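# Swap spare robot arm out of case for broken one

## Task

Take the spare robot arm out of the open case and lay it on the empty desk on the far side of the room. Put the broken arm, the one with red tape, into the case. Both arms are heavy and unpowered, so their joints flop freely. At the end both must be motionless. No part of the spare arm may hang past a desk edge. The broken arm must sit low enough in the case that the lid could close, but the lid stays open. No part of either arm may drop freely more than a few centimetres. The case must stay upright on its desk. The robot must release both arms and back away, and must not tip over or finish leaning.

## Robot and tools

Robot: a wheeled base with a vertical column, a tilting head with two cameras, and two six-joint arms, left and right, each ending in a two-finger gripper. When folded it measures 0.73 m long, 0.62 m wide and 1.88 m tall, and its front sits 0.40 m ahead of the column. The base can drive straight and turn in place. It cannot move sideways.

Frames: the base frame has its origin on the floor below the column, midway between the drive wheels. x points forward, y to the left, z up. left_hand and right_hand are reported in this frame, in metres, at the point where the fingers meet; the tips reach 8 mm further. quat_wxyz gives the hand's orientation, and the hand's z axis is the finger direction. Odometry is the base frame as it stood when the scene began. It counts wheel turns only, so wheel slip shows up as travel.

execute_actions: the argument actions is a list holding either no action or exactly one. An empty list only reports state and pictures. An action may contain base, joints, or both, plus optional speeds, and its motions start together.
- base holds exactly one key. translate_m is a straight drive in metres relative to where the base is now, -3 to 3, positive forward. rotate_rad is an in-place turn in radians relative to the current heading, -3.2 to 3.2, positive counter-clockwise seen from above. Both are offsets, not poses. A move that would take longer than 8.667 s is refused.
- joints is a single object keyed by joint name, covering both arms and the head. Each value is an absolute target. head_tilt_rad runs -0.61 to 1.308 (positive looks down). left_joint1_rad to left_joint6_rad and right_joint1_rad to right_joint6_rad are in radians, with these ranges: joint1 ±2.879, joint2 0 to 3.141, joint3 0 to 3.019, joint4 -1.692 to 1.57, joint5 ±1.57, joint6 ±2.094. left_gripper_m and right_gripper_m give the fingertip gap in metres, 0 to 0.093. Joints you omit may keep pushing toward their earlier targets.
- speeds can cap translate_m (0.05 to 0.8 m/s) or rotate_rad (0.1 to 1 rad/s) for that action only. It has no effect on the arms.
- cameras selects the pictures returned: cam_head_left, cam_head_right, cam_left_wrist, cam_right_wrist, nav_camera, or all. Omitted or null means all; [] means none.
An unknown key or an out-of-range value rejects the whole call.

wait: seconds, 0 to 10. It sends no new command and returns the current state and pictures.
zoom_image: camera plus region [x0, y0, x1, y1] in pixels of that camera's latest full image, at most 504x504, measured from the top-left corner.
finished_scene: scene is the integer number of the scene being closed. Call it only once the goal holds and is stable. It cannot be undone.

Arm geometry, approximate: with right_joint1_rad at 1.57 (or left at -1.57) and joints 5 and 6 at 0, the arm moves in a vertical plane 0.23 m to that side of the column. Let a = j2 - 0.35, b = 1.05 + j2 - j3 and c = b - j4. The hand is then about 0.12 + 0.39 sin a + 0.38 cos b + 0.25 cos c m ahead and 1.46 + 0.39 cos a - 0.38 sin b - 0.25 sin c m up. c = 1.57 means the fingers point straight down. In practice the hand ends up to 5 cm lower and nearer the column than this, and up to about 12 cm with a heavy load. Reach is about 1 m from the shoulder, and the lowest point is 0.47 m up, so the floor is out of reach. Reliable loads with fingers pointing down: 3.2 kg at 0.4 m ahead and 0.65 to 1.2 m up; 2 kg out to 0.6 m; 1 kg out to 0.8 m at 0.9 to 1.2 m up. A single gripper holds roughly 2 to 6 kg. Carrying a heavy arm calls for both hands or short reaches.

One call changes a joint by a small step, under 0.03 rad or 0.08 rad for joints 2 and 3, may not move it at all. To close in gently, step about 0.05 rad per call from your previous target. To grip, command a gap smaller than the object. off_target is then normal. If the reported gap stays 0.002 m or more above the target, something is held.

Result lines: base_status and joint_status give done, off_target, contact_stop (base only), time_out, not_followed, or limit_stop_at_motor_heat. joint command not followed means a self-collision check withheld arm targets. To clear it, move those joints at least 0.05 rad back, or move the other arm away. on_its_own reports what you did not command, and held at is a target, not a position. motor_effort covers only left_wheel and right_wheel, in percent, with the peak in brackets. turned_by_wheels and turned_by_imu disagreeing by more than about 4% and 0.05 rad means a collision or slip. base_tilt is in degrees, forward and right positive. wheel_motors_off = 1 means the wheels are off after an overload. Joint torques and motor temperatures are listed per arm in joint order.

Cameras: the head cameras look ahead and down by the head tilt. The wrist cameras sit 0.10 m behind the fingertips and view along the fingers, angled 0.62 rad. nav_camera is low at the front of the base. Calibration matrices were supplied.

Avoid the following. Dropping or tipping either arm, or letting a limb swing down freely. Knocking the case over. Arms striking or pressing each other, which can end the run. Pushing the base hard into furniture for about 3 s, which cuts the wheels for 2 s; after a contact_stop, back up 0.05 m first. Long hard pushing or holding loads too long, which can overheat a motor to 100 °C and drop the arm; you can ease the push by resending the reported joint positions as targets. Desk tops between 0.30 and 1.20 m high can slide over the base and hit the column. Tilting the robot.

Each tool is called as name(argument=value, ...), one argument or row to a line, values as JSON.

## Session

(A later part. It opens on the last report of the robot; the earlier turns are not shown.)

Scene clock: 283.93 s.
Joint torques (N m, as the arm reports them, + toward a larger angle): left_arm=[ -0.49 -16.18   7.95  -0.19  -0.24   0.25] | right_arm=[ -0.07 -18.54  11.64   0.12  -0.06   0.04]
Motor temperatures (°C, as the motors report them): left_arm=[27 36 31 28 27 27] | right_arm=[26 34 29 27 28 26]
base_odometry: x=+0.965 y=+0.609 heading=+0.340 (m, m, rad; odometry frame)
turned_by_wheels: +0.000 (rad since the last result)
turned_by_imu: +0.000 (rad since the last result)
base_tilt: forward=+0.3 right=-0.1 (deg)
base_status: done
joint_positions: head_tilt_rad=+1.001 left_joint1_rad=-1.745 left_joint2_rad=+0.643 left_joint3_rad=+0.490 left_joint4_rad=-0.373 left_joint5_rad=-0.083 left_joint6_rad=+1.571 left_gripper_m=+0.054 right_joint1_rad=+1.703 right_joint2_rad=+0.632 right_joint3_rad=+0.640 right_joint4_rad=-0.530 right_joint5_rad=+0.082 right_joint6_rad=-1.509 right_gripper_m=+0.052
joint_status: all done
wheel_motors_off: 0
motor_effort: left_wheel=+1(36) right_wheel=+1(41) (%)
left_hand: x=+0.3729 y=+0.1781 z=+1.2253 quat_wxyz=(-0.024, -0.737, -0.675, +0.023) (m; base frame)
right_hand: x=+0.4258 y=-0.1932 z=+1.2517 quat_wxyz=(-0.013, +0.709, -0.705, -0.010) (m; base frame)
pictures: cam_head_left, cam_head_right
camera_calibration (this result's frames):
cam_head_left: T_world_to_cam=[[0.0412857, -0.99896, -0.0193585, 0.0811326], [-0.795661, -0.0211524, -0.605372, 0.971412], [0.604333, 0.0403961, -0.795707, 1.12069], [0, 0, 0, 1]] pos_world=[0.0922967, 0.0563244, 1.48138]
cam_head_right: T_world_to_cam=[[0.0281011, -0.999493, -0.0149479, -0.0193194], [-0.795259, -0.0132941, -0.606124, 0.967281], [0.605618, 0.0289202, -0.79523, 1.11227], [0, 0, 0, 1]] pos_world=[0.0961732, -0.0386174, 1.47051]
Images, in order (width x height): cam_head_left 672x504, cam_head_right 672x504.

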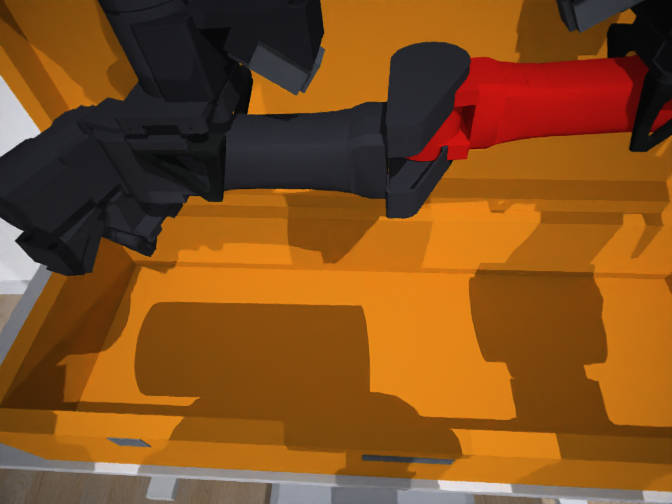

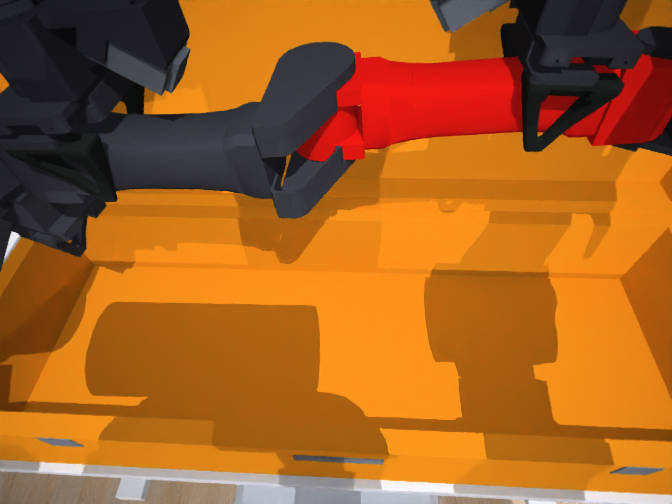

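execute_actions(
  actions=[
    {"joints": {"left_joint2_rad": 0.74, "left_joint3_rad": 0.522, "left_joint4_rad": -0.185, "right_joint2_rad": 0.692, "right_joint3_rad": 0.678, "right_joint4_rad": -0.36, "left_joint1_rad": -1.722, "right_joint1_rad": 1.68, "right_joint5_rad": 0.07, "left_joint5_rad": -0.072, "left_joint6_rad": 1.595, "right_joint6_rad": -1.51}},
  ],
  cameras=[],
)

execute_actions(
  actions=[
    {"joints": {"left_joint2_rad": 0.94, "left_joint3_rad": 0.525, "left_joint4_rad": -0.012, "right_joint2_rad": 0.862, "right_joint3_rad": 0.675, "right_joint4_rad": -0.205, "left_joint1_rad": -1.686, "right_joint1_rad": 1.682, "right_joint5_rad": 0.075, "left_joint5_rad": -0.037, "left_joint6_rad": 1.615, "right_joint6_rad": -1.502}},
  ],
  cameras=[],
)

execute_actions(
  actions=[
    {"joints": {"left_joint2_rad": 1.132, "left_joint3_rad": 0.555, "left_joint4_rad": 0.128, "right_joint2_rad": 1.033, "right_joint3_rad": 0.695, "right_joint4_rad": -0.07, "left_joint1_rad": -1.652, "right_joint1_rad": 1.69, "right_joint5_rad": 0.083, "left_joint5_rad": -0.007, "left_joint6_rad": 1.635, "right_joint6_rad": -1.497, "head_tilt_rad": 1.1}},
  ],
  cameras=["cam_head_left", "cam_head_right"],
)

Scene clock: 287.77 s.
Joint torques (N m, as the arm reports them, + toward a larger angle): left_arm=[ -0.64 -17.17   4.7    0.06  -0.01   0.19] | right_arm=[  0.04 -19.93   8.05   0.61  -0.31  -0.02]
Motor temperatures (°C, as the motors report them): left_arm=[27 36 31 28 27 27] | right_arm=[26 34 29 27 28 26]
base_odometry: x=+0.965 y=+0.609 heading=+0.340 (m, m, rad; odometry frame)
turned_by_wheels: +0.000 (rad since the last result)
turned_by_imu: -0.001 (rad since the last result)
base_tilt: forward=+0.3 right=-0.1 (deg)
base_status: not commanded
joint_positions: head_tilt_rad=+1.001 left_joint1_rad=-1.719 left_joint2_rad=+0.846 left_joint3_rad=+0.489 left_joint4_rad=-0.186 left_joint5_rad=-0.070 left_joint6_rad=+1.581 left_gripper_m=+0.054 right_joint1_rad=+1.686 right_joint2_rad=+0.795 right_joint3_rad=+0.626 right_joint4_rad=-0.373 right_joint5_rad=+0.072 right_joint6_rad=-1.512 right_gripper_m=+0.052
joint_status: all done
wheel_motors_off: 0
motor_effort: left_wheel=+0(2) right_wheel=-2(2) (%)
left_hand: x=+0.3658 y=+0.1789 z=+1.1742 quat_wxyz=(-0.015, -0.737, -0.676, +0.026) (m; base frame)
right_hand: x=+0.4183 y=-0.1927 z=+1.2003 quat_wxyz=(-0.003, +0.707, -0.707, -0.016) (m; base frame)
pictures: none
No camera images: the call's "cameras" was empty. Leave "cameras" out to get every camera's image.

Scene clock: 288.83 s.
Joint torques (N m, as the arm reports them, + toward a larger angle): left_arm=[ -1.12 -18.18   0.34   0.08   0.1    0.12] | right_arm=[  0.38 -19.25   5.17   0.65  -0.29   0.  ]
Motor temperatures (°C, as the motors report them): left_arm=[27 36 31 28 27 27] | right_arm=[26 34 29 27 28 26]
base_odometry: x=+0.965 y=+0.609 heading=+0.340 (m, m, rad; odometry frame)
turned_by_wheels: +0.000 (rad since the last result)
turned_by_imu: +0.000 (rad since the last result)
base_tilt: forward=+0.3 right=-0.1 (deg)
base_status: not commanded
joint_positions: head_tilt_rad=+1.001 left_joint1_rad=-1.681 left_joint2_rad=+1.044 left_joint3_rad=+0.526 left_joint4_rad=-0.013 left_joint5_rad=-0.038 left_joint6_rad=+1.610 left_gripper_m=+0.054 right_joint1_rad=+1.685 right_joint2_rad=+0.959 right_joint3_rad=+0.642 right_joint4_rad=-0.216 right_joint5_rad=+0.076 right_joint6_rad=-1.504 right_gripper_m=+0.052
joint_status: all done
wheel_motors_off: 0
motor_effort: left_wheel=+1(2) right_wheel=+2(1) (%)
left_hand: x=+0.3702 y=+0.1833 z=+1.1250 quat_wxyz=(-0.018, -0.739, -0.673, +0.022) (m; base frame)
right_hand: x=+0.4204 y=-0.1891 z=+1.1529 quat_wxyz=(-0.005, +0.704, -0.710, -0.010) (m; base frame)
pictures: none
No camera images: the call's "cameras" was empty. Leave "cameras" out to get every camera's image.

Scene clock: 289.93 s.
Joint torques (N m, as the arm reports them, + toward a larger angle): left_arm=[ -1.01 -19.08  -2.58   0.07   0.1    0.17] | right_arm=[  1.08 -20.31   1.96   0.62  -0.16   0.02]
Motor temperatures (°C, as the motors report them): left_arm=[27 36 31 28 27 27] | right_arm=[26 34 29 27 28 26]
base_odometry: x=+0.965 y=+0.609 heading=+0.340 (m, m, rad; odometry frame)
turned_by_wheels: +0.000 (rad since the last result)
turned_by_imu: +0.000 (rad since the last result)
base_tilt: forward=+0.3 right=-0.1 (deg)
base_status: not commanded
joint_positions: head_tilt_rad=+1.099 left_joint1_rad=-1.648 left_joint2_rad=+1.233 left_joint3_rad=+0.575 left_joint4_rad=+0.129 left_joint5_rad=-0.009 left_joint6_rad=+1.627 left_gripper_m=+0.054 right_joint1_rad=+1.688 right_joint2_rad=+1.128 right_joint3_rad=+0.679 right_joint4_rad=-0.080 right_joint5_rad=+0.081 right_joint6_rad=-1.502 right_gripper_m=+0.052
joint_status: all done
wheel_motors_off: 0
motor_effort: left_wheel=+1(2) right_wheel=+0(3) (%)
left_hand: x=+0.3692 y=+0.1894 z=+1.0761 quat_wxyz=(-0.019, -0.740, -0.672, +0.022) (m; base frame)
right_hand: x=+0.4213 y=-0.1836 z=+1.1044 quat_wxyz=(-0.006, +0.704, -0.711, -0.008) (m; base frame)
pictures: cam_head_left, cam_head_right
camera_calibration (this result's frames):
cam_head_left: T_world_to_cam=[[0.0391915, -0.99896, -0.0233086, 0.0873204], [-0.851121, -0.0211524, -0.524543, 0.849709], [0.523505, 0.0403961, -0.851065, 1.20998], [0, 0, 0, 1]] pos_world=[0.0863524, 0.0563244, 1.47752]
cam_head_right: T_world_to_cam=[[0.0265022, -0.999493, -0.0176279, -0.0151122], [-0.850794, -0.0132941, -0.525331, 0.845636], [0.52483, 0.0289202, -0.850716, 1.20175], [0, 0, 0, 1]] pos_world=[0.0891463, -0.0386174, 1.46632]
Images, in order (width x height): cam_head_left 672x504, cam_head_right 672x504.

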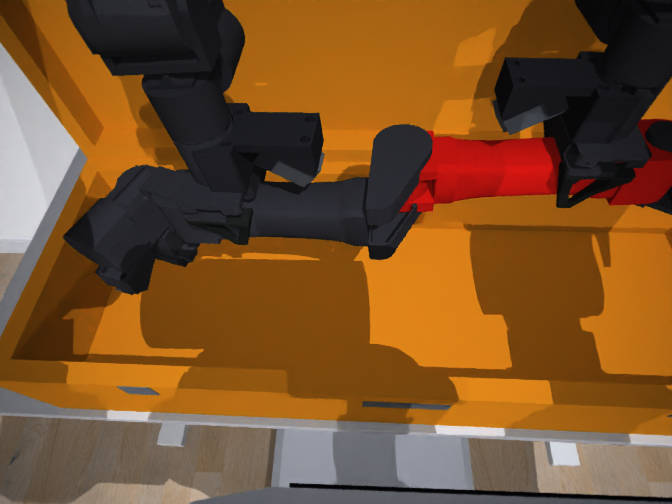

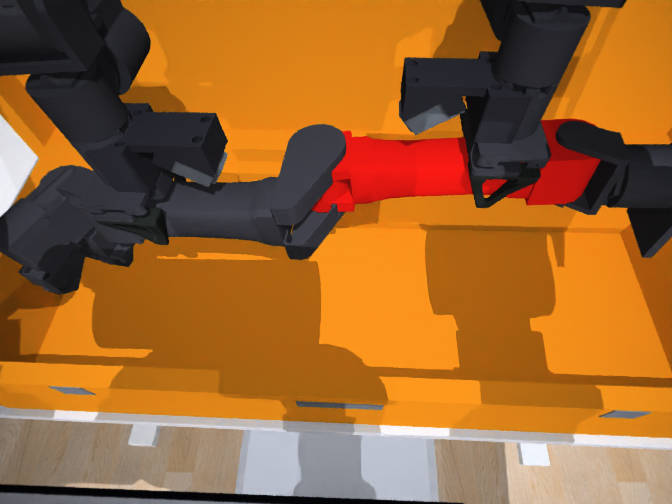

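execute_actions(
  actions=[
    {"joints": {"left_joint2_rad": 1.314, "left_joint3_rad": 0.622, "left_joint4_rad": 0.235, "right_joint2_rad": 1.205, "right_joint3_rad": 0.745, "right_joint4_rad": 0.05, "left_joint1_rad": -1.62, "right_joint1_rad": 1.70, "right_joint5_rad": 0.09, "left_joint5_rad": 0.022, "left_joint6_rad": 1.655, "right_joint6_rad": -1.49}},
  ],
  cameras=[],
)

execute_actions(
  actions=[
    {"joints": {"left_joint2_rad": 1.477, "left_joint3_rad": 0.702, "left_joint4_rad": 0.305, "right_joint2_rad": 1.366, "right_joint3_rad": 0.808, "right_joint4_rad": 0.134, "left_joint1_rad": -1.59, "right_joint1_rad": 1.71, "right_joint5_rad": 0.099, "left_joint5_rad": 0.049, "left_joint6_rad": 1.672, "right_joint6_rad": -1.482, "head_tilt_rad": 1.18}},
  ],
  cameras=["cam_head_left", "cam_head_right"],
)

Scene clock: 292.57 s.
Joint torques (N m, as the arm reports them, + toward a larger angle): left_arm=[ -1.15 -19.37  -4.76  -0.16   0.07   0.12] | right_arm=[  1.75 -21.25  -0.3    0.64  -0.17   0.  ]
Motor temperatures (°C, as the motors report them): left_arm=[27 36 31 28 27 27] | right_arm=[26 34 29 27 28 26]
base_odometry: x=+0.965 y=+0.609 heading=+0.340 (m, m, rad; odometry frame)
turned_by_wheels: +0.000 (rad since the last result)
turned_by_imu: -0.001 (rad since the last result)
base_tilt: forward=+0.3 right=-0.1 (deg)
base_status: not commanded
joint_positions: head_tilt_rad=+1.099 left_joint1_rad=-1.616 left_joint2_rad=+1.410 left_joint3_rad=+0.657 left_joint4_rad=+0.240 left_joint5_rad=+0.021 left_joint6_rad=+1.651 left_gripper_m=+0.054 right_joint1_rad=+1.693 right_joint2_rad=+1.294 right_joint3_rad=+0.741 right_joint4_rad=+0.041 right_joint5_rad=+0.089 right_joint6_rad=-1.494 right_gripper_m=+0.052
joint_status: all done
wheel_motors_off: 0
motor_effort: left_wheel=+1(2) right_wheel=+0(4) (%)
left_hand: x=+0.3758 y=+0.1971 z=+1.0259 quat_wxyz=(-0.026, -0.742, -0.670, +0.017) (m; base frame)
right_hand: x=+0.4268 y=-0.1768 z=+1.0555 quat_wxyz=(-0.011, +0.701, -0.713, -0.002) (m; base frame)
pictures: none
No camera images: the call's "cameras" was empty. Leave "cameras" out to get every camera's image.

Scene clock: 293.70 s.
Joint torques (N m, as the arm reports them, + toward a larger angle): left_arm=[ -0.03 -19.66  -6.28  -0.17   0.09   0.11] | right_arm=[  1.96 -20.83  -2.19   0.61  -0.16  -0.01]
Motor temperatures (°C, as the motors report them): left_arm=[27 36 31 28 27 27] | right_arm=[26 34 29 27 28 26]
base_odometry: x=+0.965 y=+0.609 heading=+0.340 (m, m, rad; odometry frame)
turned_by_wheels: +0.000 (rad since the last result)
turned_by_imu: +0.000 (rad since the last result)
base_tilt: forward=+0.3 right=-0.1 (deg)
base_status: not commanded
joint_positions: head_tilt_rad=+1.178 left_joint1_rad=-1.591 left_joint2_rad=+1.573 left_joint3_rad=+0.750 left_joint4_rad=+0.309 left_joint5_rad=+0.048 left_joint6_rad=+1.669 left_gripper_m=+0.054 right_joint1_rad=+1.700 right_joint2_rad=+1.453 right_joint3_rad=+0.814 right_joint4_rad=+0.124 right_joint5_rad=+0.098 right_joint6_rad=-1.485 right_gripper_m=+0.052
joint_status: all done
wheel_motors_off: 0
motor_effort: left_wheel=+1(1) right_wheel=-2(2) (%)
left_hand: x=+0.3751 y=+0.2050 z=+0.9755 quat_wxyz=(-0.027, -0.744, -0.667, +0.019) (m; base frame)
right_hand: x=+0.4250 y=-0.1694 z=+1.0061 quat_wxyz=(-0.009, +0.699, -0.715, -0.001) (m; base frame)
pictures: cam_head_left, cam_head_right
camera_calibration (this result's frames):
cam_head_left: T_world_to_cam=[[0.0372283, -0.99896, -0.0263309, 0.0920729], [-0.889888, -0.0211524, -0.455688, 0.74561], [0.454657, 0.0403961, -0.88975, 1.273], [0, 0, 0, 1]] pos_world=[0.0813043, 0.0563244, 1.47484]
cam_head_right: T_world_to_cam=[[0.0250272, -0.999493, -0.0196659, -0.0119], [-0.889625, -0.0132941, -0.456499, 0.741577], [0.456006, 0.0289202, -0.889507, 1.26493], [0, 0, 0, 1]] pos_world=[0.0832054, -0.0386174, 1.46346]
Images, in order (width x height): cam_head_left 672x504, cam_head_right 672x504.

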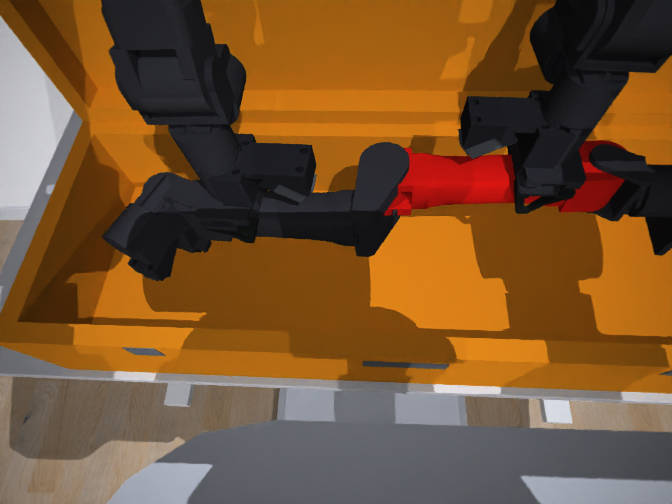

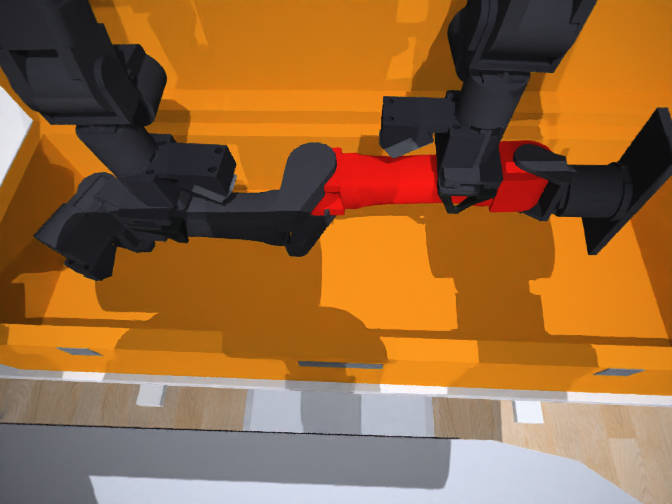

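execute_actions(
  actions=[],
)

Scene clock: 299.23 s.
Joint torques (N m, as the arm reports them, + toward a larger angle): left_arm=[ -0.14 -19.82  -6.36  -0.11   0.1    0.1 ] | right_arm=[  2.14 -20.86  -2.1    0.58  -0.18  -0.01]
Motor temperatures (°C, as the motors report them): left_arm=[27 36 31 28 27 27] | right_arm=[26 35 28 27 28 26]
base_odometry: x=+0.965 y=+0.609 heading=+0.340 (m, m, rad; odometry frame)
turned_by_wheels: +0.000 (rad since the last result)
turned_by_imu: -0.001 (rad since the last result)
base_tilt: forward=+0.3 right=-0.1 (deg)
base_status: not commanded
joint_positions: head_tilt_rad=+1.178 left_joint1_rad=-1.591 left_joint2_rad=+1.573 left_joint3_rad=+0.750 left_joint4_rad=+0.309 left_joint5_rad=+0.048 left_joint6_rad=+1.669 left_gripper_m=+0.054 right_joint1_rad=+1.700 right_joint2_rad=+1.453 right_joint3_rad=+0.814 right_joint4_rad=+0.124 right_joint5_rad=+0.098 right_joint6_rad=-1.485 right_gripper_m=+0.052
joint_status: all done
wheel_motors_off: 0
motor_effort: left_wheel=+1(1) right_wheel=-2(2) (%)
left_hand: x=+0.3751 y=+0.2050 z=+0.9755 quat_wxyz=(-0.027, -0.744, -0.667, +0.019) (m; base frame)
right_hand: x=+0.4250 y=-0.1694 z=+1.0061 quat_wxyz=(-0.009, +0.699, -0.715, -0.001) (m; base frame)
pictures: cam_head_left, cam_head_right, cam_left_wrist, cam_right_wrist, nav_camera
camera_calibration (this result's frames):
cam_head_left: T_world_to_cam=[[0.0372283, -0.99896, -0.0263309, 0.0920729], [-0.889888, -0.0211524, -0.455688, 0.74561], [0.454657, 0.0403961, -0.88975, 1.273], [0, 0, 0, 1]] pos_world=[0.0813042, 0.0563244, 1.47484]
cam_head_right: T_world_to_cam=[[0.0250272, -0.999493, -0.0196659, -0.0119], [-0.889625, -0.0132941, -0.456499, 0.741577], [0.456006, 0.0289202, -0.889507, 1.26493], [0, 0, 0, 1]] pos_world=[0.0832054, -0.0386174, 1.46346]
cam_left_wrist: T_world_to_cam=[[-0.992392, 0.121923, -0.0171255, 0.369102], [0.0940657, 0.840575, 0.533465, -0.728225], [0.0794371, 0.527795, -0.845649, 0.812472], [0, 0, 0, 1]] pos_world=[0.370254, 0.138307, 1.08187]
cam_right_wrist: T_world_to_cam=[[0.998785, -0.0489727, 0.00548479, -0.438368], [-0.0436735, -0.828121, 0.558846, -0.676034], [-0.0228261, -0.558406, -0.829254, 0.875711], [0, 0, 0, 1]] pos_world=[0.4283, -0.0923037, 1.10639]
Images, in order (width x height): cam_head_left 672x504, cam_head_right 672x504, cam_left_wrist 672x504, cam_right_wrist 672x504, nav_camera 672x504.

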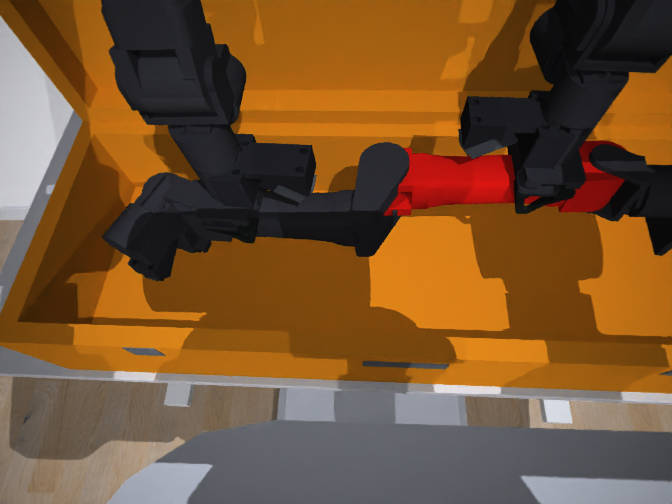

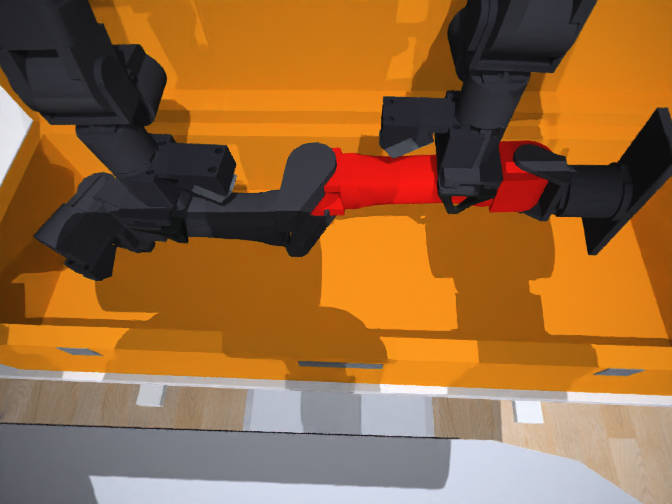

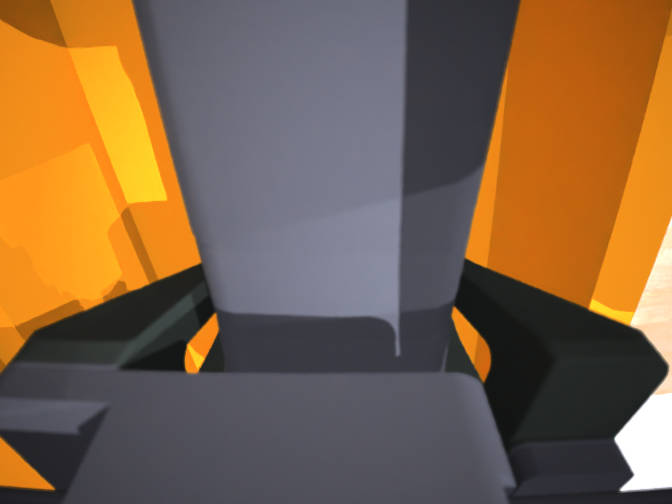

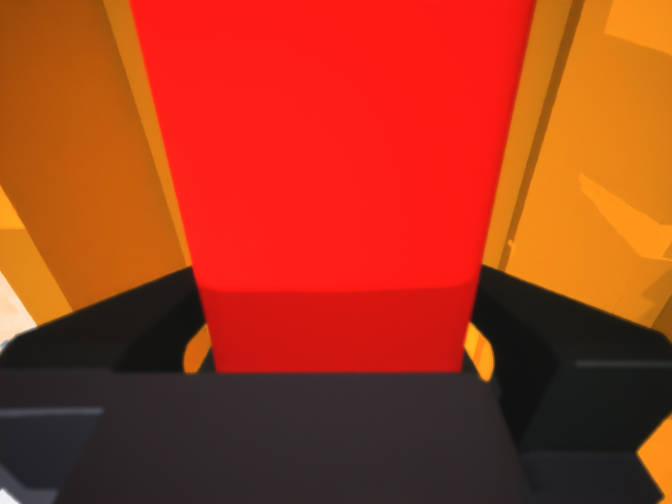

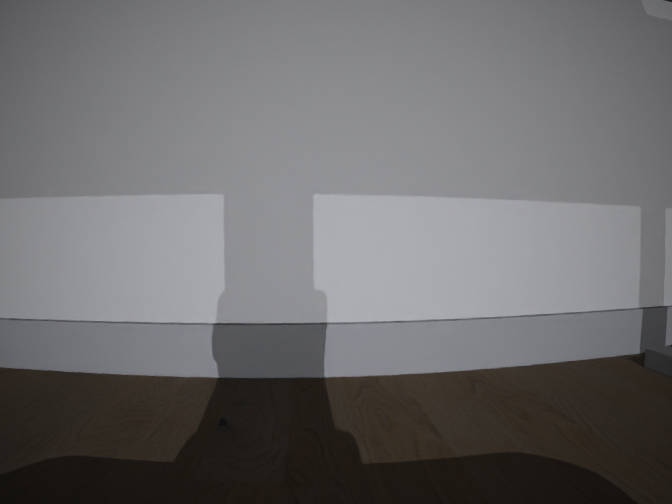

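execute_actions(
  actions=[
    {"joints": {"left_joint1_rad": -1.586, "left_joint2_rad": 1.582, "left_joint3_rad": 0.772, "left_joint4_rad": 0.333, "left_joint5_rad": 0.053, "left_joint6_rad": 1.676, "right_joint1_rad": 1.706, "right_joint2_rad": 1.475, "right_joint3_rad": 0.866, "right_joint4_rad": 0.175, "right_joint5_rad": 0.095, "right_joint6_rad": -1.482}},
  ],
  cameras=["cam_head_left"],
)

Scene clock: 301.73 s.
Joint torques (N m, as the arm reports them, + toward a larger angle): left_arm=[ -0.54 -19.64  -7.37  -0.02   0.17   0.09] | right_arm=[  1.91 -20.75  -3.51   0.89  -0.32   0.04]
Motor temperatures (°C, as the motors report them): left_arm=[27 36 31 28 27 27] | right_arm=[26 35 28 27 28 26]
base_odometry: x=+0.965 y=+0.609 heading=+0.340 (m, m, rad; odometry frame)
turned_by_wheels: +0.000 (rad since the last result)
turned_by_imu: -0.001 (rad since the last result)
base_tilt: forward=+0.3 right=+0.0 (deg)
base_status: not commanded
joint_positions: head_tilt_rad=+1.178 left_joint1_rad=-1.582 left_joint2_rad=+1.674 left_joint3_rad=+0.829 left_joint4_rad=+0.334 left_joint5_rad=+0.050 left_joint6_rad=+1.675 left_gripper_m=+0.054 right_joint1_rad=+1.700 right_joint2_rad=+1.556 right_joint3_rad=+0.883 right_joint4_rad=+0.159 right_joint5_rad=+0.097 right_joint6_rad=-1.482 right_gripper_m=+0.052
joint_status: all done
wheel_motors_off: 0
motor_effort: left_wheel=+1(2) right_wheel=+1(2) (%)
left_hand: x=+0.3795 y=+0.2090 z=+0.9409 quat_wxyz=(-0.026, -0.745, -0.667, +0.016) (m; base frame)
right_hand: x=+0.4276 y=-0.1655 z=+0.9716 quat_wxyz=(-0.009, +0.698, -0.716, -0.001) (m; base frame)
pictures: cam_head_left
camera_calibration (this result's frames):
cam_head_left: T_world_to_cam=[[0.037227, -0.99896, -0.0263328, 0.0920758], [-0.889911, -0.0211524, -0.455644, 0.745543], [0.454613, 0.0403961, -0.889773, 1.27304], [0, 0, 0, 1]] pos_world=[0.081301, 0.0563244, 1.47484]
Images, in order (width x height): cam_head_left 672x504.

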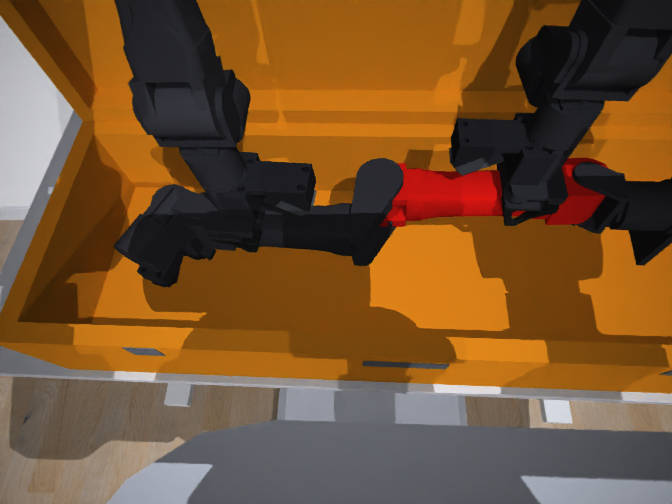

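execute_actions(
  actions=[
    {"joints": {"left_joint1_rad": -1.584, "left_joint2_rad": 1.657, "left_joint3_rad": 0.815, "left_joint4_rad": 0.353, "left_joint5_rad": 0.056, "left_joint6_rad": 1.68, "right_joint1_rad": 1.703, "right_joint2_rad": 1.553, "right_joint3_rad": 0.903, "right_joint4_rad": 0.203, "right_joint5_rad": 0.092, "right_joint6_rad": -1.482}},
  ],
  cameras=["cam_head_left"],
)

Scene clock: 303.60 s.
Joint torques (N m, as the arm reports them, + toward a larger angle): left_arm=[ -0.66 -18.1   -7.14   0.19   0.52   0.04] | right_arm=[  2.07 -20.34  -4.39   0.71   0.02  -0.04]
Motor temperatures (°C, as the motors report them): left_arm=[27 36 31 28 27 27] | right_arm=[26 35 28 27 28 26]
base_odometry: x=+0.965 y=+0.609 heading=+0.340 (m, m, rad; odometry frame)
turned_by_wheels: +0.000 (rad since the last result)
turned_by_imu: -0.001 (rad since the last result)
base_tilt: forward=+0.3 right=+0.0 (deg)
base_status: not commanded
joint_positions: head_tilt_rad=+1.178 left_joint1_rad=-1.580 left_joint2_rad=+1.728 left_joint3_rad=+0.867 left_joint4_rad=+0.351 left_joint5_rad=+0.042 left_joint6_rad=+1.681 left_gripper_m=+0.054 right_joint1_rad=+1.696 right_joint2_rad=+1.629 right_joint3_rad=+0.925 right_joint4_rad=+0.190 right_joint5_rad=+0.086 right_joint6_rad=-1.480 right_gripper_m=+0.052
joint_status: all done
wheel_motors_off: 0
motor_effort: left_wheel=+1(2) right_wheel=-2(3) (%)
left_hand: x=+0.3788 y=+0.2119 z=+0.9225 quat_wxyz=(-0.023, -0.746, -0.665, +0.011) (m; base frame)
right_hand: x=+0.4254 y=-0.1632 z=+0.9470 quat_wxyz=(-0.012, +0.697, -0.717, -0.004) (m; base frame)
pictures: cam_head_left
camera_calibration (this result's frames):
cam_head_left: T_world_to_cam=[[0.0372265, -0.99896, -0.0263335, 0.0920769], [-0.889919, -0.0211524, -0.455627, 0.745518], [0.454596, 0.0403961, -0.889781, 1.27305], [0, 0, 0, 1]] pos_world=[0.0812998, 0.0563244, 1.47484]
Images, in order (width x height): cam_head_left 672x504.

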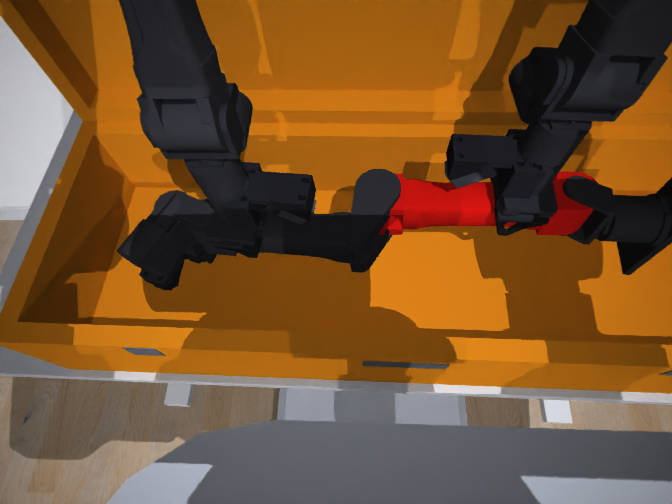

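execute_actions(
  actions=[
    {"joints": {"left_joint1_rad": -1.654, "left_joint2_rad": 1.685, "left_joint3_rad": 0.835, "left_joint4_rad": 0.357, "left_joint5_rad": -0.004, "left_joint6_rad": 1.645, "right_joint1_rad": 1.633, "right_joint2_rad": 1.575, "right_joint3_rad": 0.92, "right_joint4_rad": 0.208, "right_joint5_rad": 0.032, "right_joint6_rad": -1.517}},
  ],
  cameras=["cam_head_left"],
)

Scene clock: 305.43 s.
Joint torques (N m, as the arm reports them, + toward a larger angle): left_arm=[ -1.79 -17.44  -6.15   0.32   0.38   0.13] | right_arm=[  1.24 -20.1   -3.95   0.76   0.15   0.02]
Motor temperatures (°C, as the motors report them): left_arm=[27 36 31 28 27 27] | right_arm=[26 35 28 27 28 26]
base_odometry: x=+0.965 y=+0.609 heading=+0.340 (m, m, rad; odometry frame)
turned_by_wheels: +0.000 (rad since the last result)
turned_by_imu: -0.001 (rad since the last result)
base_tilt: forward=+0.3 right=-0.1 (deg)
base_status: not commanded
joint_positions: head_tilt_rad=+1.178 left_joint1_rad=-1.648 left_joint2_rad=+1.747 left_joint3_rad=+0.876 left_joint4_rad=+0.352 left_joint5_rad=-0.013 left_joint6_rad=+1.640 left_gripper_m=+0.054 right_joint1_rad=+1.624 right_joint2_rad=+1.647 right_joint3_rad=+0.937 right_joint4_rad=+0.191 right_joint5_rad=+0.022 right_joint6_rad=-1.526 right_gripper_m=+0.052
joint_status: all done
wheel_motors_off: 0
motor_effort: left_wheel=+1(2) right_wheel=-1(4) (%)
left_hand: x=+0.3731 y=+0.1796 z=+0.9176 quat_wxyz=(-0.021, -0.744, -0.668, +0.016) (m; base frame)
right_hand: x=+0.4246 y=-0.1959 z=+0.9382 quat_wxyz=(-0.010, +0.701, -0.714, -0.007) (m; base frame)
pictures: cam_head_left
camera_calibration (this result's frames):
cam_head_left: T_world_to_cam=[[0.0372265, -0.99896, -0.0263335, 0.092077], [-0.88992, -0.0211524, -0.455627, 0.745517], [0.454596, 0.0403961, -0.889781, 1.27305], [0, 0, 0, 1]] pos_world=[0.0812998, 0.0563244, 1.47484]
Images, in order (width x height): cam_head_left 672x504.

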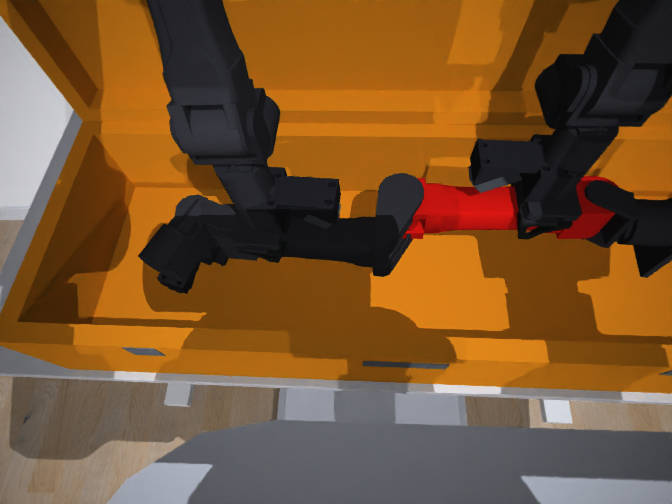

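execute_actions(
  actions=[
    {"joints": {"left_joint1_rad": -1.724, "left_joint2_rad": 1.73, "left_joint3_rad": 0.875, "left_joint4_rad": 0.363, "left_joint5_rad": -0.064, "left_joint6_rad": 1.61, "right_joint1_rad": 1.563, "right_joint2_rad": 1.605, "right_joint3_rad": 0.942, "right_joint4_rad": 0.216, "right_joint5_rad": -0.028, "right_joint6_rad": -1.552}},
  ],
  cameras=["cam_head_left", "cam_head_right"],
)

Scene clock: 307.10 s.
Joint torques (N m, as the arm reports them, + toward a larger angle): left_arm=[ -3.45 -16.61  -5.41   0.27   0.31   0.13] | right_arm=[  0.21 -21.27  -4.5    0.97   0.13   0.09]
Motor temperatures (°C, as the motors report them): left_arm=[27 36 31 28 27 27] | right_arm=[26 35 28 27 28 26]
base_odometry: x=+0.965 y=+0.609 heading=+0.340 (m, m, rad; odometry frame)
turned_by_wheels: +0.000 (rad since the last result)
turned_by_imu: -0.001 (rad since the last result)
base_tilt: forward=+0.3 right=-0.1 (deg)
base_status: not commanded
joint_positions: head_tilt_rad=+1.178 left_joint1_rad=-1.711 left_joint2_rad=+1.785 left_joint3_rad=+0.905 left_joint4_rad=+0.356 left_joint5_rad=-0.072 left_joint6_rad=+1.604 left_gripper_m=+0.054 right_joint1_rad=+1.560 right_joint2_rad=+1.684 right_joint3_rad=+0.962 right_joint4_rad=+0.199 right_joint5_rad=-0.037 right_joint6_rad=-1.564 right_gripper_m=+0.052
joint_status: all done
wheel_motors_off: 0
motor_effort: left_wheel=+2(3) right_wheel=-2(1) (%)
left_hand: x=+0.3698 y=+0.1494 z=+0.9072 quat_wxyz=(-0.019, -0.742, -0.669, +0.016) (m; base frame)
right_hand: x=+0.4229 y=-0.2261 z=+0.9248 quat_wxyz=(-0.010, +0.703, -0.711, -0.010) (m; base frame)
pictures: cam_head_left, cam_head_right
camera_calibration (this result's frames):
cam_head_left: T_world_to_cam=[[0.0372265, -0.99896, -0.0263335, 0.092077], [-0.88992, -0.0211524, -0.455627, 0.745517], [0.454596, 0.0403961, -0.889781, 1.27305], [0, 0, 0, 1]] pos_world=[0.0812998, 0.0563244, 1.47484]
cam_head_right: T_world_to_cam=[[0.0250259, -0.999493, -0.0196676, -0.0118973], [-0.889656, -0.0132941, -0.456437, 0.741484], [0.455945, 0.0289202, -0.889538, 1.26499], [0, 0, 0, 1]] pos_world=[0.0832002, -0.0386174, 1.46346]
Images, in order (width x height): cam_head_left 672x504, cam_head_right 672x504.

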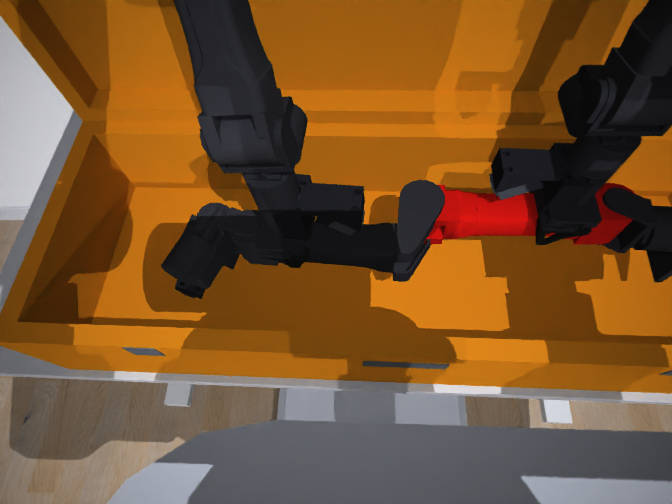

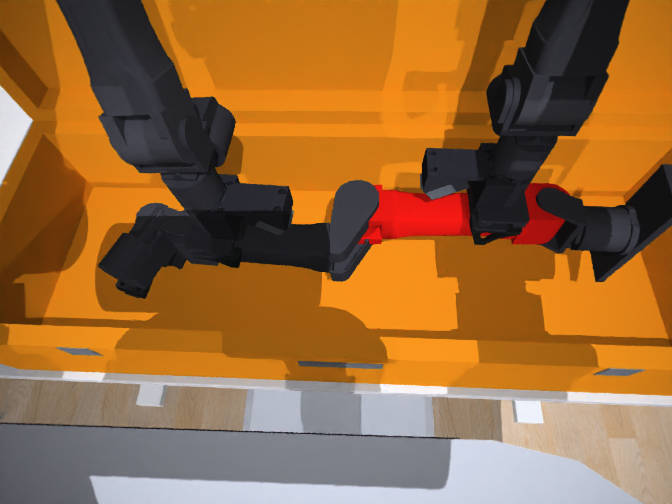

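execute_actions(
  actions=[
    {"joints": {"left_joint1_rad": -1.784, "left_joint2_rad": 1.79, "left_joint3_rad": 0.93, "left_joint4_rad": 0.37, "left_joint5_rad": -0.116, "left_joint6_rad": 1.58, "right_joint1_rad": 1.505, "right_joint2_rad": 1.64, "right_joint3_rad": 0.968, "right_joint4_rad": 0.226, "right_joint5_rad": -0.08, "right_joint6_rad": -1.582}},
  ],
  cameras=["cam_head_left", "cam_head_right"],
)

Scene clock: 309.73 s.
Joint torques (N m, as the arm reports them, + toward a larger angle): left_arm=[ -5.23 -17.45  -6.2    0.37  -0.05   0.07] | right_arm=[ -0.74 -20.71  -5.02   0.87  -0.43   0.04]
Motor temperatures (°C, as the motors report them): left_arm=[27 36 31 28 27 27] | right_arm=[26 35 28 27 28 26]
base_odometry: x=+0.965 y=+0.609 heading=+0.340 (m, m, rad; odometry frame)
turned_by_wheels: +0.000 (rad since the last result)
turned_by_imu: -0.001 (rad since the last result)
base_tilt: forward=+0.3 right=-0.1 (deg)
base_status: not commanded
joint_positions: head_tilt_rad=+1.178 left_joint1_rad=-1.763 left_joint2_rad=+1.851 left_joint3_rad=+0.971 left_joint4_rad=+0.364 left_joint5_rad=-0.112 left_joint6_rad=+1.577 left_gripper_m=+0.054 right_joint1_rad=+1.504 right_joint2_rad=+1.721 right_joint3_rad=+0.994 right_joint4_rad=+0.210 right_joint5_rad=-0.075 right_joint6_rad=-1.590 right_gripper_m=+0.052
joint_status: all done
wheel_motors_off: 0
motor_effort: left_wheel=+1(3) right_wheel=-1(1) (%)
left_hand: x=+0.3717 y=+0.1198 z=+0.8859 quat_wxyz=(-0.023, -0.742, -0.670, +0.015) (m; base frame)
right_hand: x=+0.4248 y=-0.2555 z=+0.9120 quat_wxyz=(-0.008, +0.702, -0.712, -0.004) (m; base frame)
pictures: cam_head_left, cam_head_right
camera_calibration (this result's frames):
cam_head_left: T_world_to_cam=[[0.0372265, -0.99896, -0.0263335, 0.092077], [-0.88992, -0.0211524, -0.455626, 0.745517], [0.454595, 0.0403961, -0.889782, 1.27305], [0, 0, 0, 1]] pos_world=[0.0812997, 0.0563244, 1.47484]
cam_head_right: T_world_to_cam=[[0.0250259, -0.999493, -0.0196676, -0.0118973], [-0.889657, -0.0132941, -0.456437, 0.741483], [0.455944, 0.0289202, -0.889538, 1.26499], [0, 0, 0, 1]] pos_world=[0.0832001, -0.0386174, 1.46346]
Images, in order (width x height): cam_head_left 672x504, cam_head_right 672x504.

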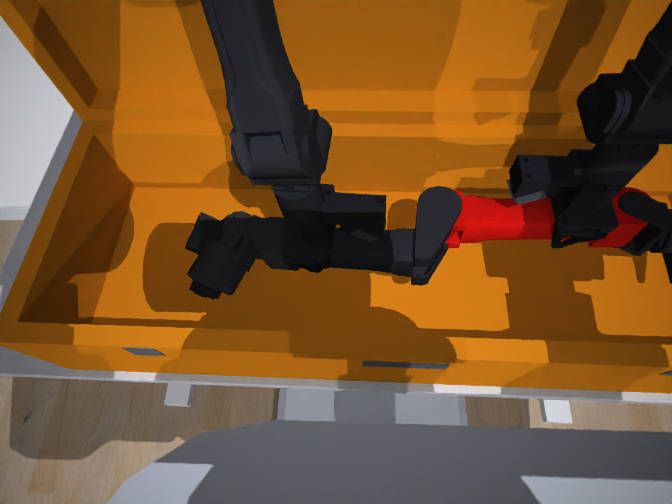

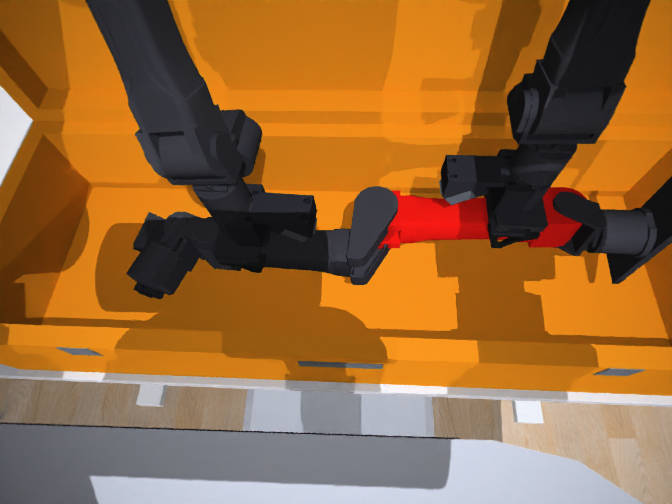

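execute_actions(
  actions=[
    {"joints": {"left_joint1_rad": -1.775, "left_joint2_rad": 1.854, "left_joint3_rad": 0.994, "left_joint4_rad": 0.373, "left_joint5_rad": -0.108, "left_joint6_rad": 1.588, "right_joint1_rad": 1.508, "right_joint2_rad": 1.707, "right_joint3_rad": 1.024, "right_joint4_rad": 0.234, "right_joint5_rad": -0.078, "right_joint6_rad": -1.58}},
  ],
  cameras=["cam_head_left", "cam_head_right"],
)

Scene clock: 312.13 s.
Joint torques (N m, as the arm reports them, + toward a larger angle): left_arm=[ -5.02 -17.73  -6.49   0.26   0.07   0.13] | right_arm=[ -0.51 -20.71  -5.45   0.68  -0.38   0.03]
Motor temperatures (°C, as the motors report them): left_arm=[27 36 31 28 27 27] | right_arm=[26 35 28 27 28 26]
base_odometry: x=+0.965 y=+0.609 heading=+0.340 (m, m, rad; odometry frame)
turned_by_wheels: +0.000 (rad since the last result)
turned_by_imu: -0.001 (rad since the last result)
base_tilt: forward=+0.3 right=-0.1 (deg)
base_status: not commanded
joint_positions: head_tilt_rad=+1.178 left_joint1_rad=-1.756 left_joint2_rad=+1.917 left_joint3_rad=+1.038 left_joint4_rad=+0.369 left_joint5_rad=-0.109 left_joint6_rad=+1.583 left_gripper_m=+0.054 right_joint1_rad=+1.505 right_joint2_rad=+1.790 right_joint3_rad=+1.054 right_joint4_rad=+0.222 right_joint5_rad=-0.074 right_joint6_rad=-1.588 right_gripper_m=+0.052
joint_status: all done
wheel_motors_off: 0
motor_effort: left_wheel=+2(2) right_wheel=-2(0) (%)
left_hand: x=+0.3750 y=+0.1190 z=+0.8602 quat_wxyz=(-0.025, -0.742, -0.670, +0.012) (m; base frame)
right_hand: x=+0.4271 y=-0.2568 z=+0.8868 quat_wxyz=(-0.010, +0.702, -0.712, -0.002) (m; base frame)
pictures: cam_head_left, cam_head_right
camera_calibration (this result's frames):
cam_head_left: T_world_to_cam=[[0.0372265, -0.99896, -0.0263335, 0.092077], [-0.88992, -0.0211524, -0.455626, 0.745516], [0.454595, 0.0403961, -0.889782, 1.27305], [0, 0, 0, 1]] pos_world=[0.0812997, 0.0563244, 1.47484]
cam_head_right: T_world_to_cam=[[0.0250259, -0.999493, -0.0196676, -0.0118972], [-0.889657, -0.0132941, -0.456436, 0.741482], [0.455944, 0.0289202, -0.889539, 1.26499], [0, 0, 0, 1]] pos_world=[0.0832001, -0.0386174, 1.46346]
Images, in order (width x height): cam_head_left 672x504, cam_head_right 672x504.

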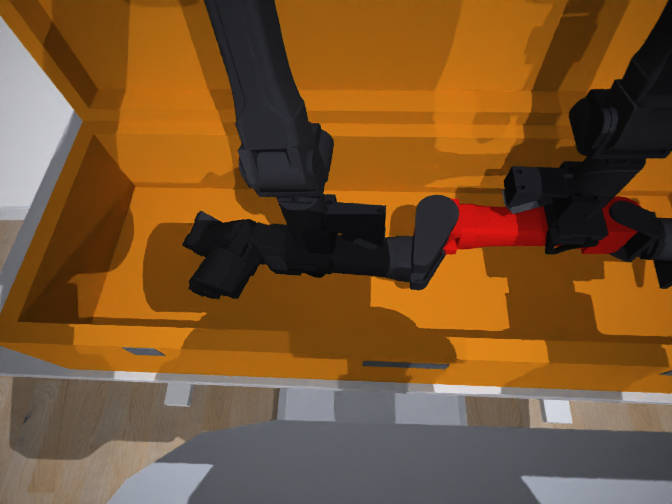

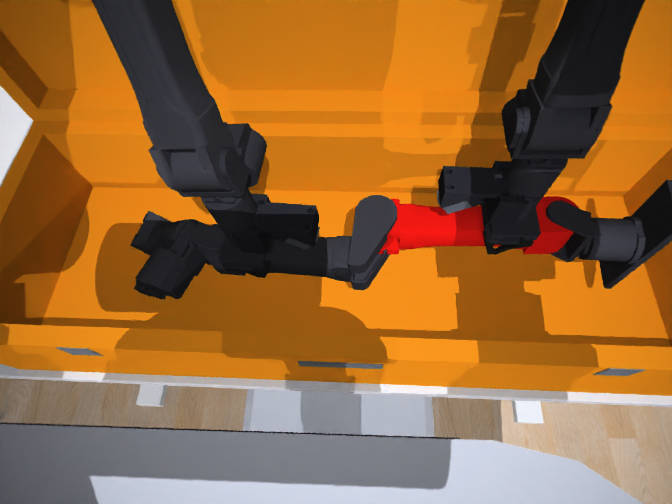

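execute_actions(
  actions=[
    {"joints": {"left_joint1_rad": -1.765, "left_joint2_rad": 1.93, "left_joint3_rad": 1.068, "left_joint4_rad": 0.37, "left_joint5_rad": -0.1, "left_joint6_rad": 1.596, "right_joint1_rad": 1.511, "right_joint2_rad": 1.786, "right_joint3_rad": 1.093, "right_joint4_rad": 0.238, "right_joint5_rad": -0.075, "right_joint6_rad": -1.578}},
  ],
  cameras=["cam_head_left", "cam_head_right"],
)

Scene clock: 314.47 s.
Joint torques (N m, as the arm reports them, + toward a larger angle): left_arm=[ -4.77 -17.37  -6.48   0.14   0.19   0.13] | right_arm=[ -0.28 -21.79  -5.8    0.49  -0.28  -0.02]
Motor temperatures (°C, as the motors report them): left_arm=[27 36 31 28 27 27] | right_arm=[26 35 28 27 28 26]
base_odometry: x=+0.965 y=+0.609 heading=+0.340 (m, m, rad; odometry frame)
turned_by_wheels: +0.000 (rad since the last result)
turned_by_imu: -0.001 (rad since the last result)
base_tilt: forward=+0.3 right=-0.1 (deg)
base_status: not commanded
joint_positions: head_tilt_rad=+1.178 left_joint1_rad=-1.749 left_joint2_rad=+1.988 left_joint3_rad=+1.113 left_joint4_rad=+0.370 left_joint5_rad=-0.104 left_joint6_rad=+1.592 left_gripper_m=+0.054 right_joint1_rad=+1.506 right_joint2_rad=+1.869 right_joint3_rad=+1.126 right_joint4_rad=+0.230 right_joint5_rad=-0.073 right_joint6_rad=-1.583 right_gripper_m=+0.052
joint_status: all done
wheel_motors_off: 0
motor_effort: left_wheel=+2(2) right_wheel=-2(0) (%)
left_hand: x=+0.3762 y=+0.1186 z=+0.8321 quat_wxyz=(-0.026, -0.744, -0.668, +0.010) (m; base frame)
right_hand: x=+0.4267 y=-0.2579 z=+0.8569 quat_wxyz=(-0.010, +0.700, -0.714, -0.002) (m; base frame)
pictures: cam_head_left, cam_head_right
camera_calibration (this result's frames):
cam_head_left: T_world_to_cam=[[0.0372264, -0.99896, -0.0263336, 0.0920771], [-0.889921, -0.0211524, -0.455625, 0.745514], [0.454594, 0.0403961, -0.889782, 1.27305], [0, 0, 0, 1]] pos_world=[0.0812996, 0.0563244, 1.47484]
cam_head_right: T_world_to_cam=[[0.0250258, -0.999493, -0.0196677, -0.0118972], [-0.889657, -0.0132941, -0.456435, 0.741481], [0.455943, 0.0289202, -0.889539, 1.26499], [0, 0, 0, 1]] pos_world=[0.0832, -0.0386174, 1.46346]
Images, in order (width x height): cam_head_left 672x504, cam_head_right 672x504.

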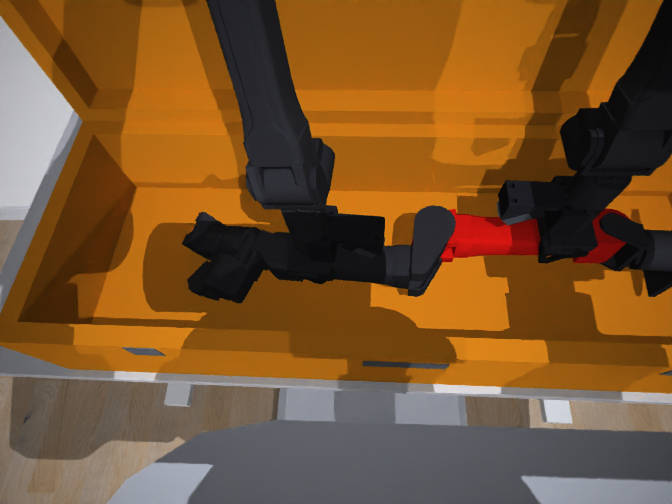

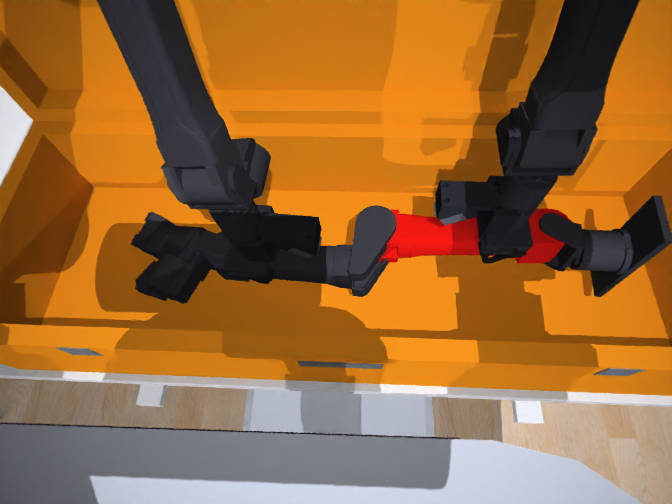

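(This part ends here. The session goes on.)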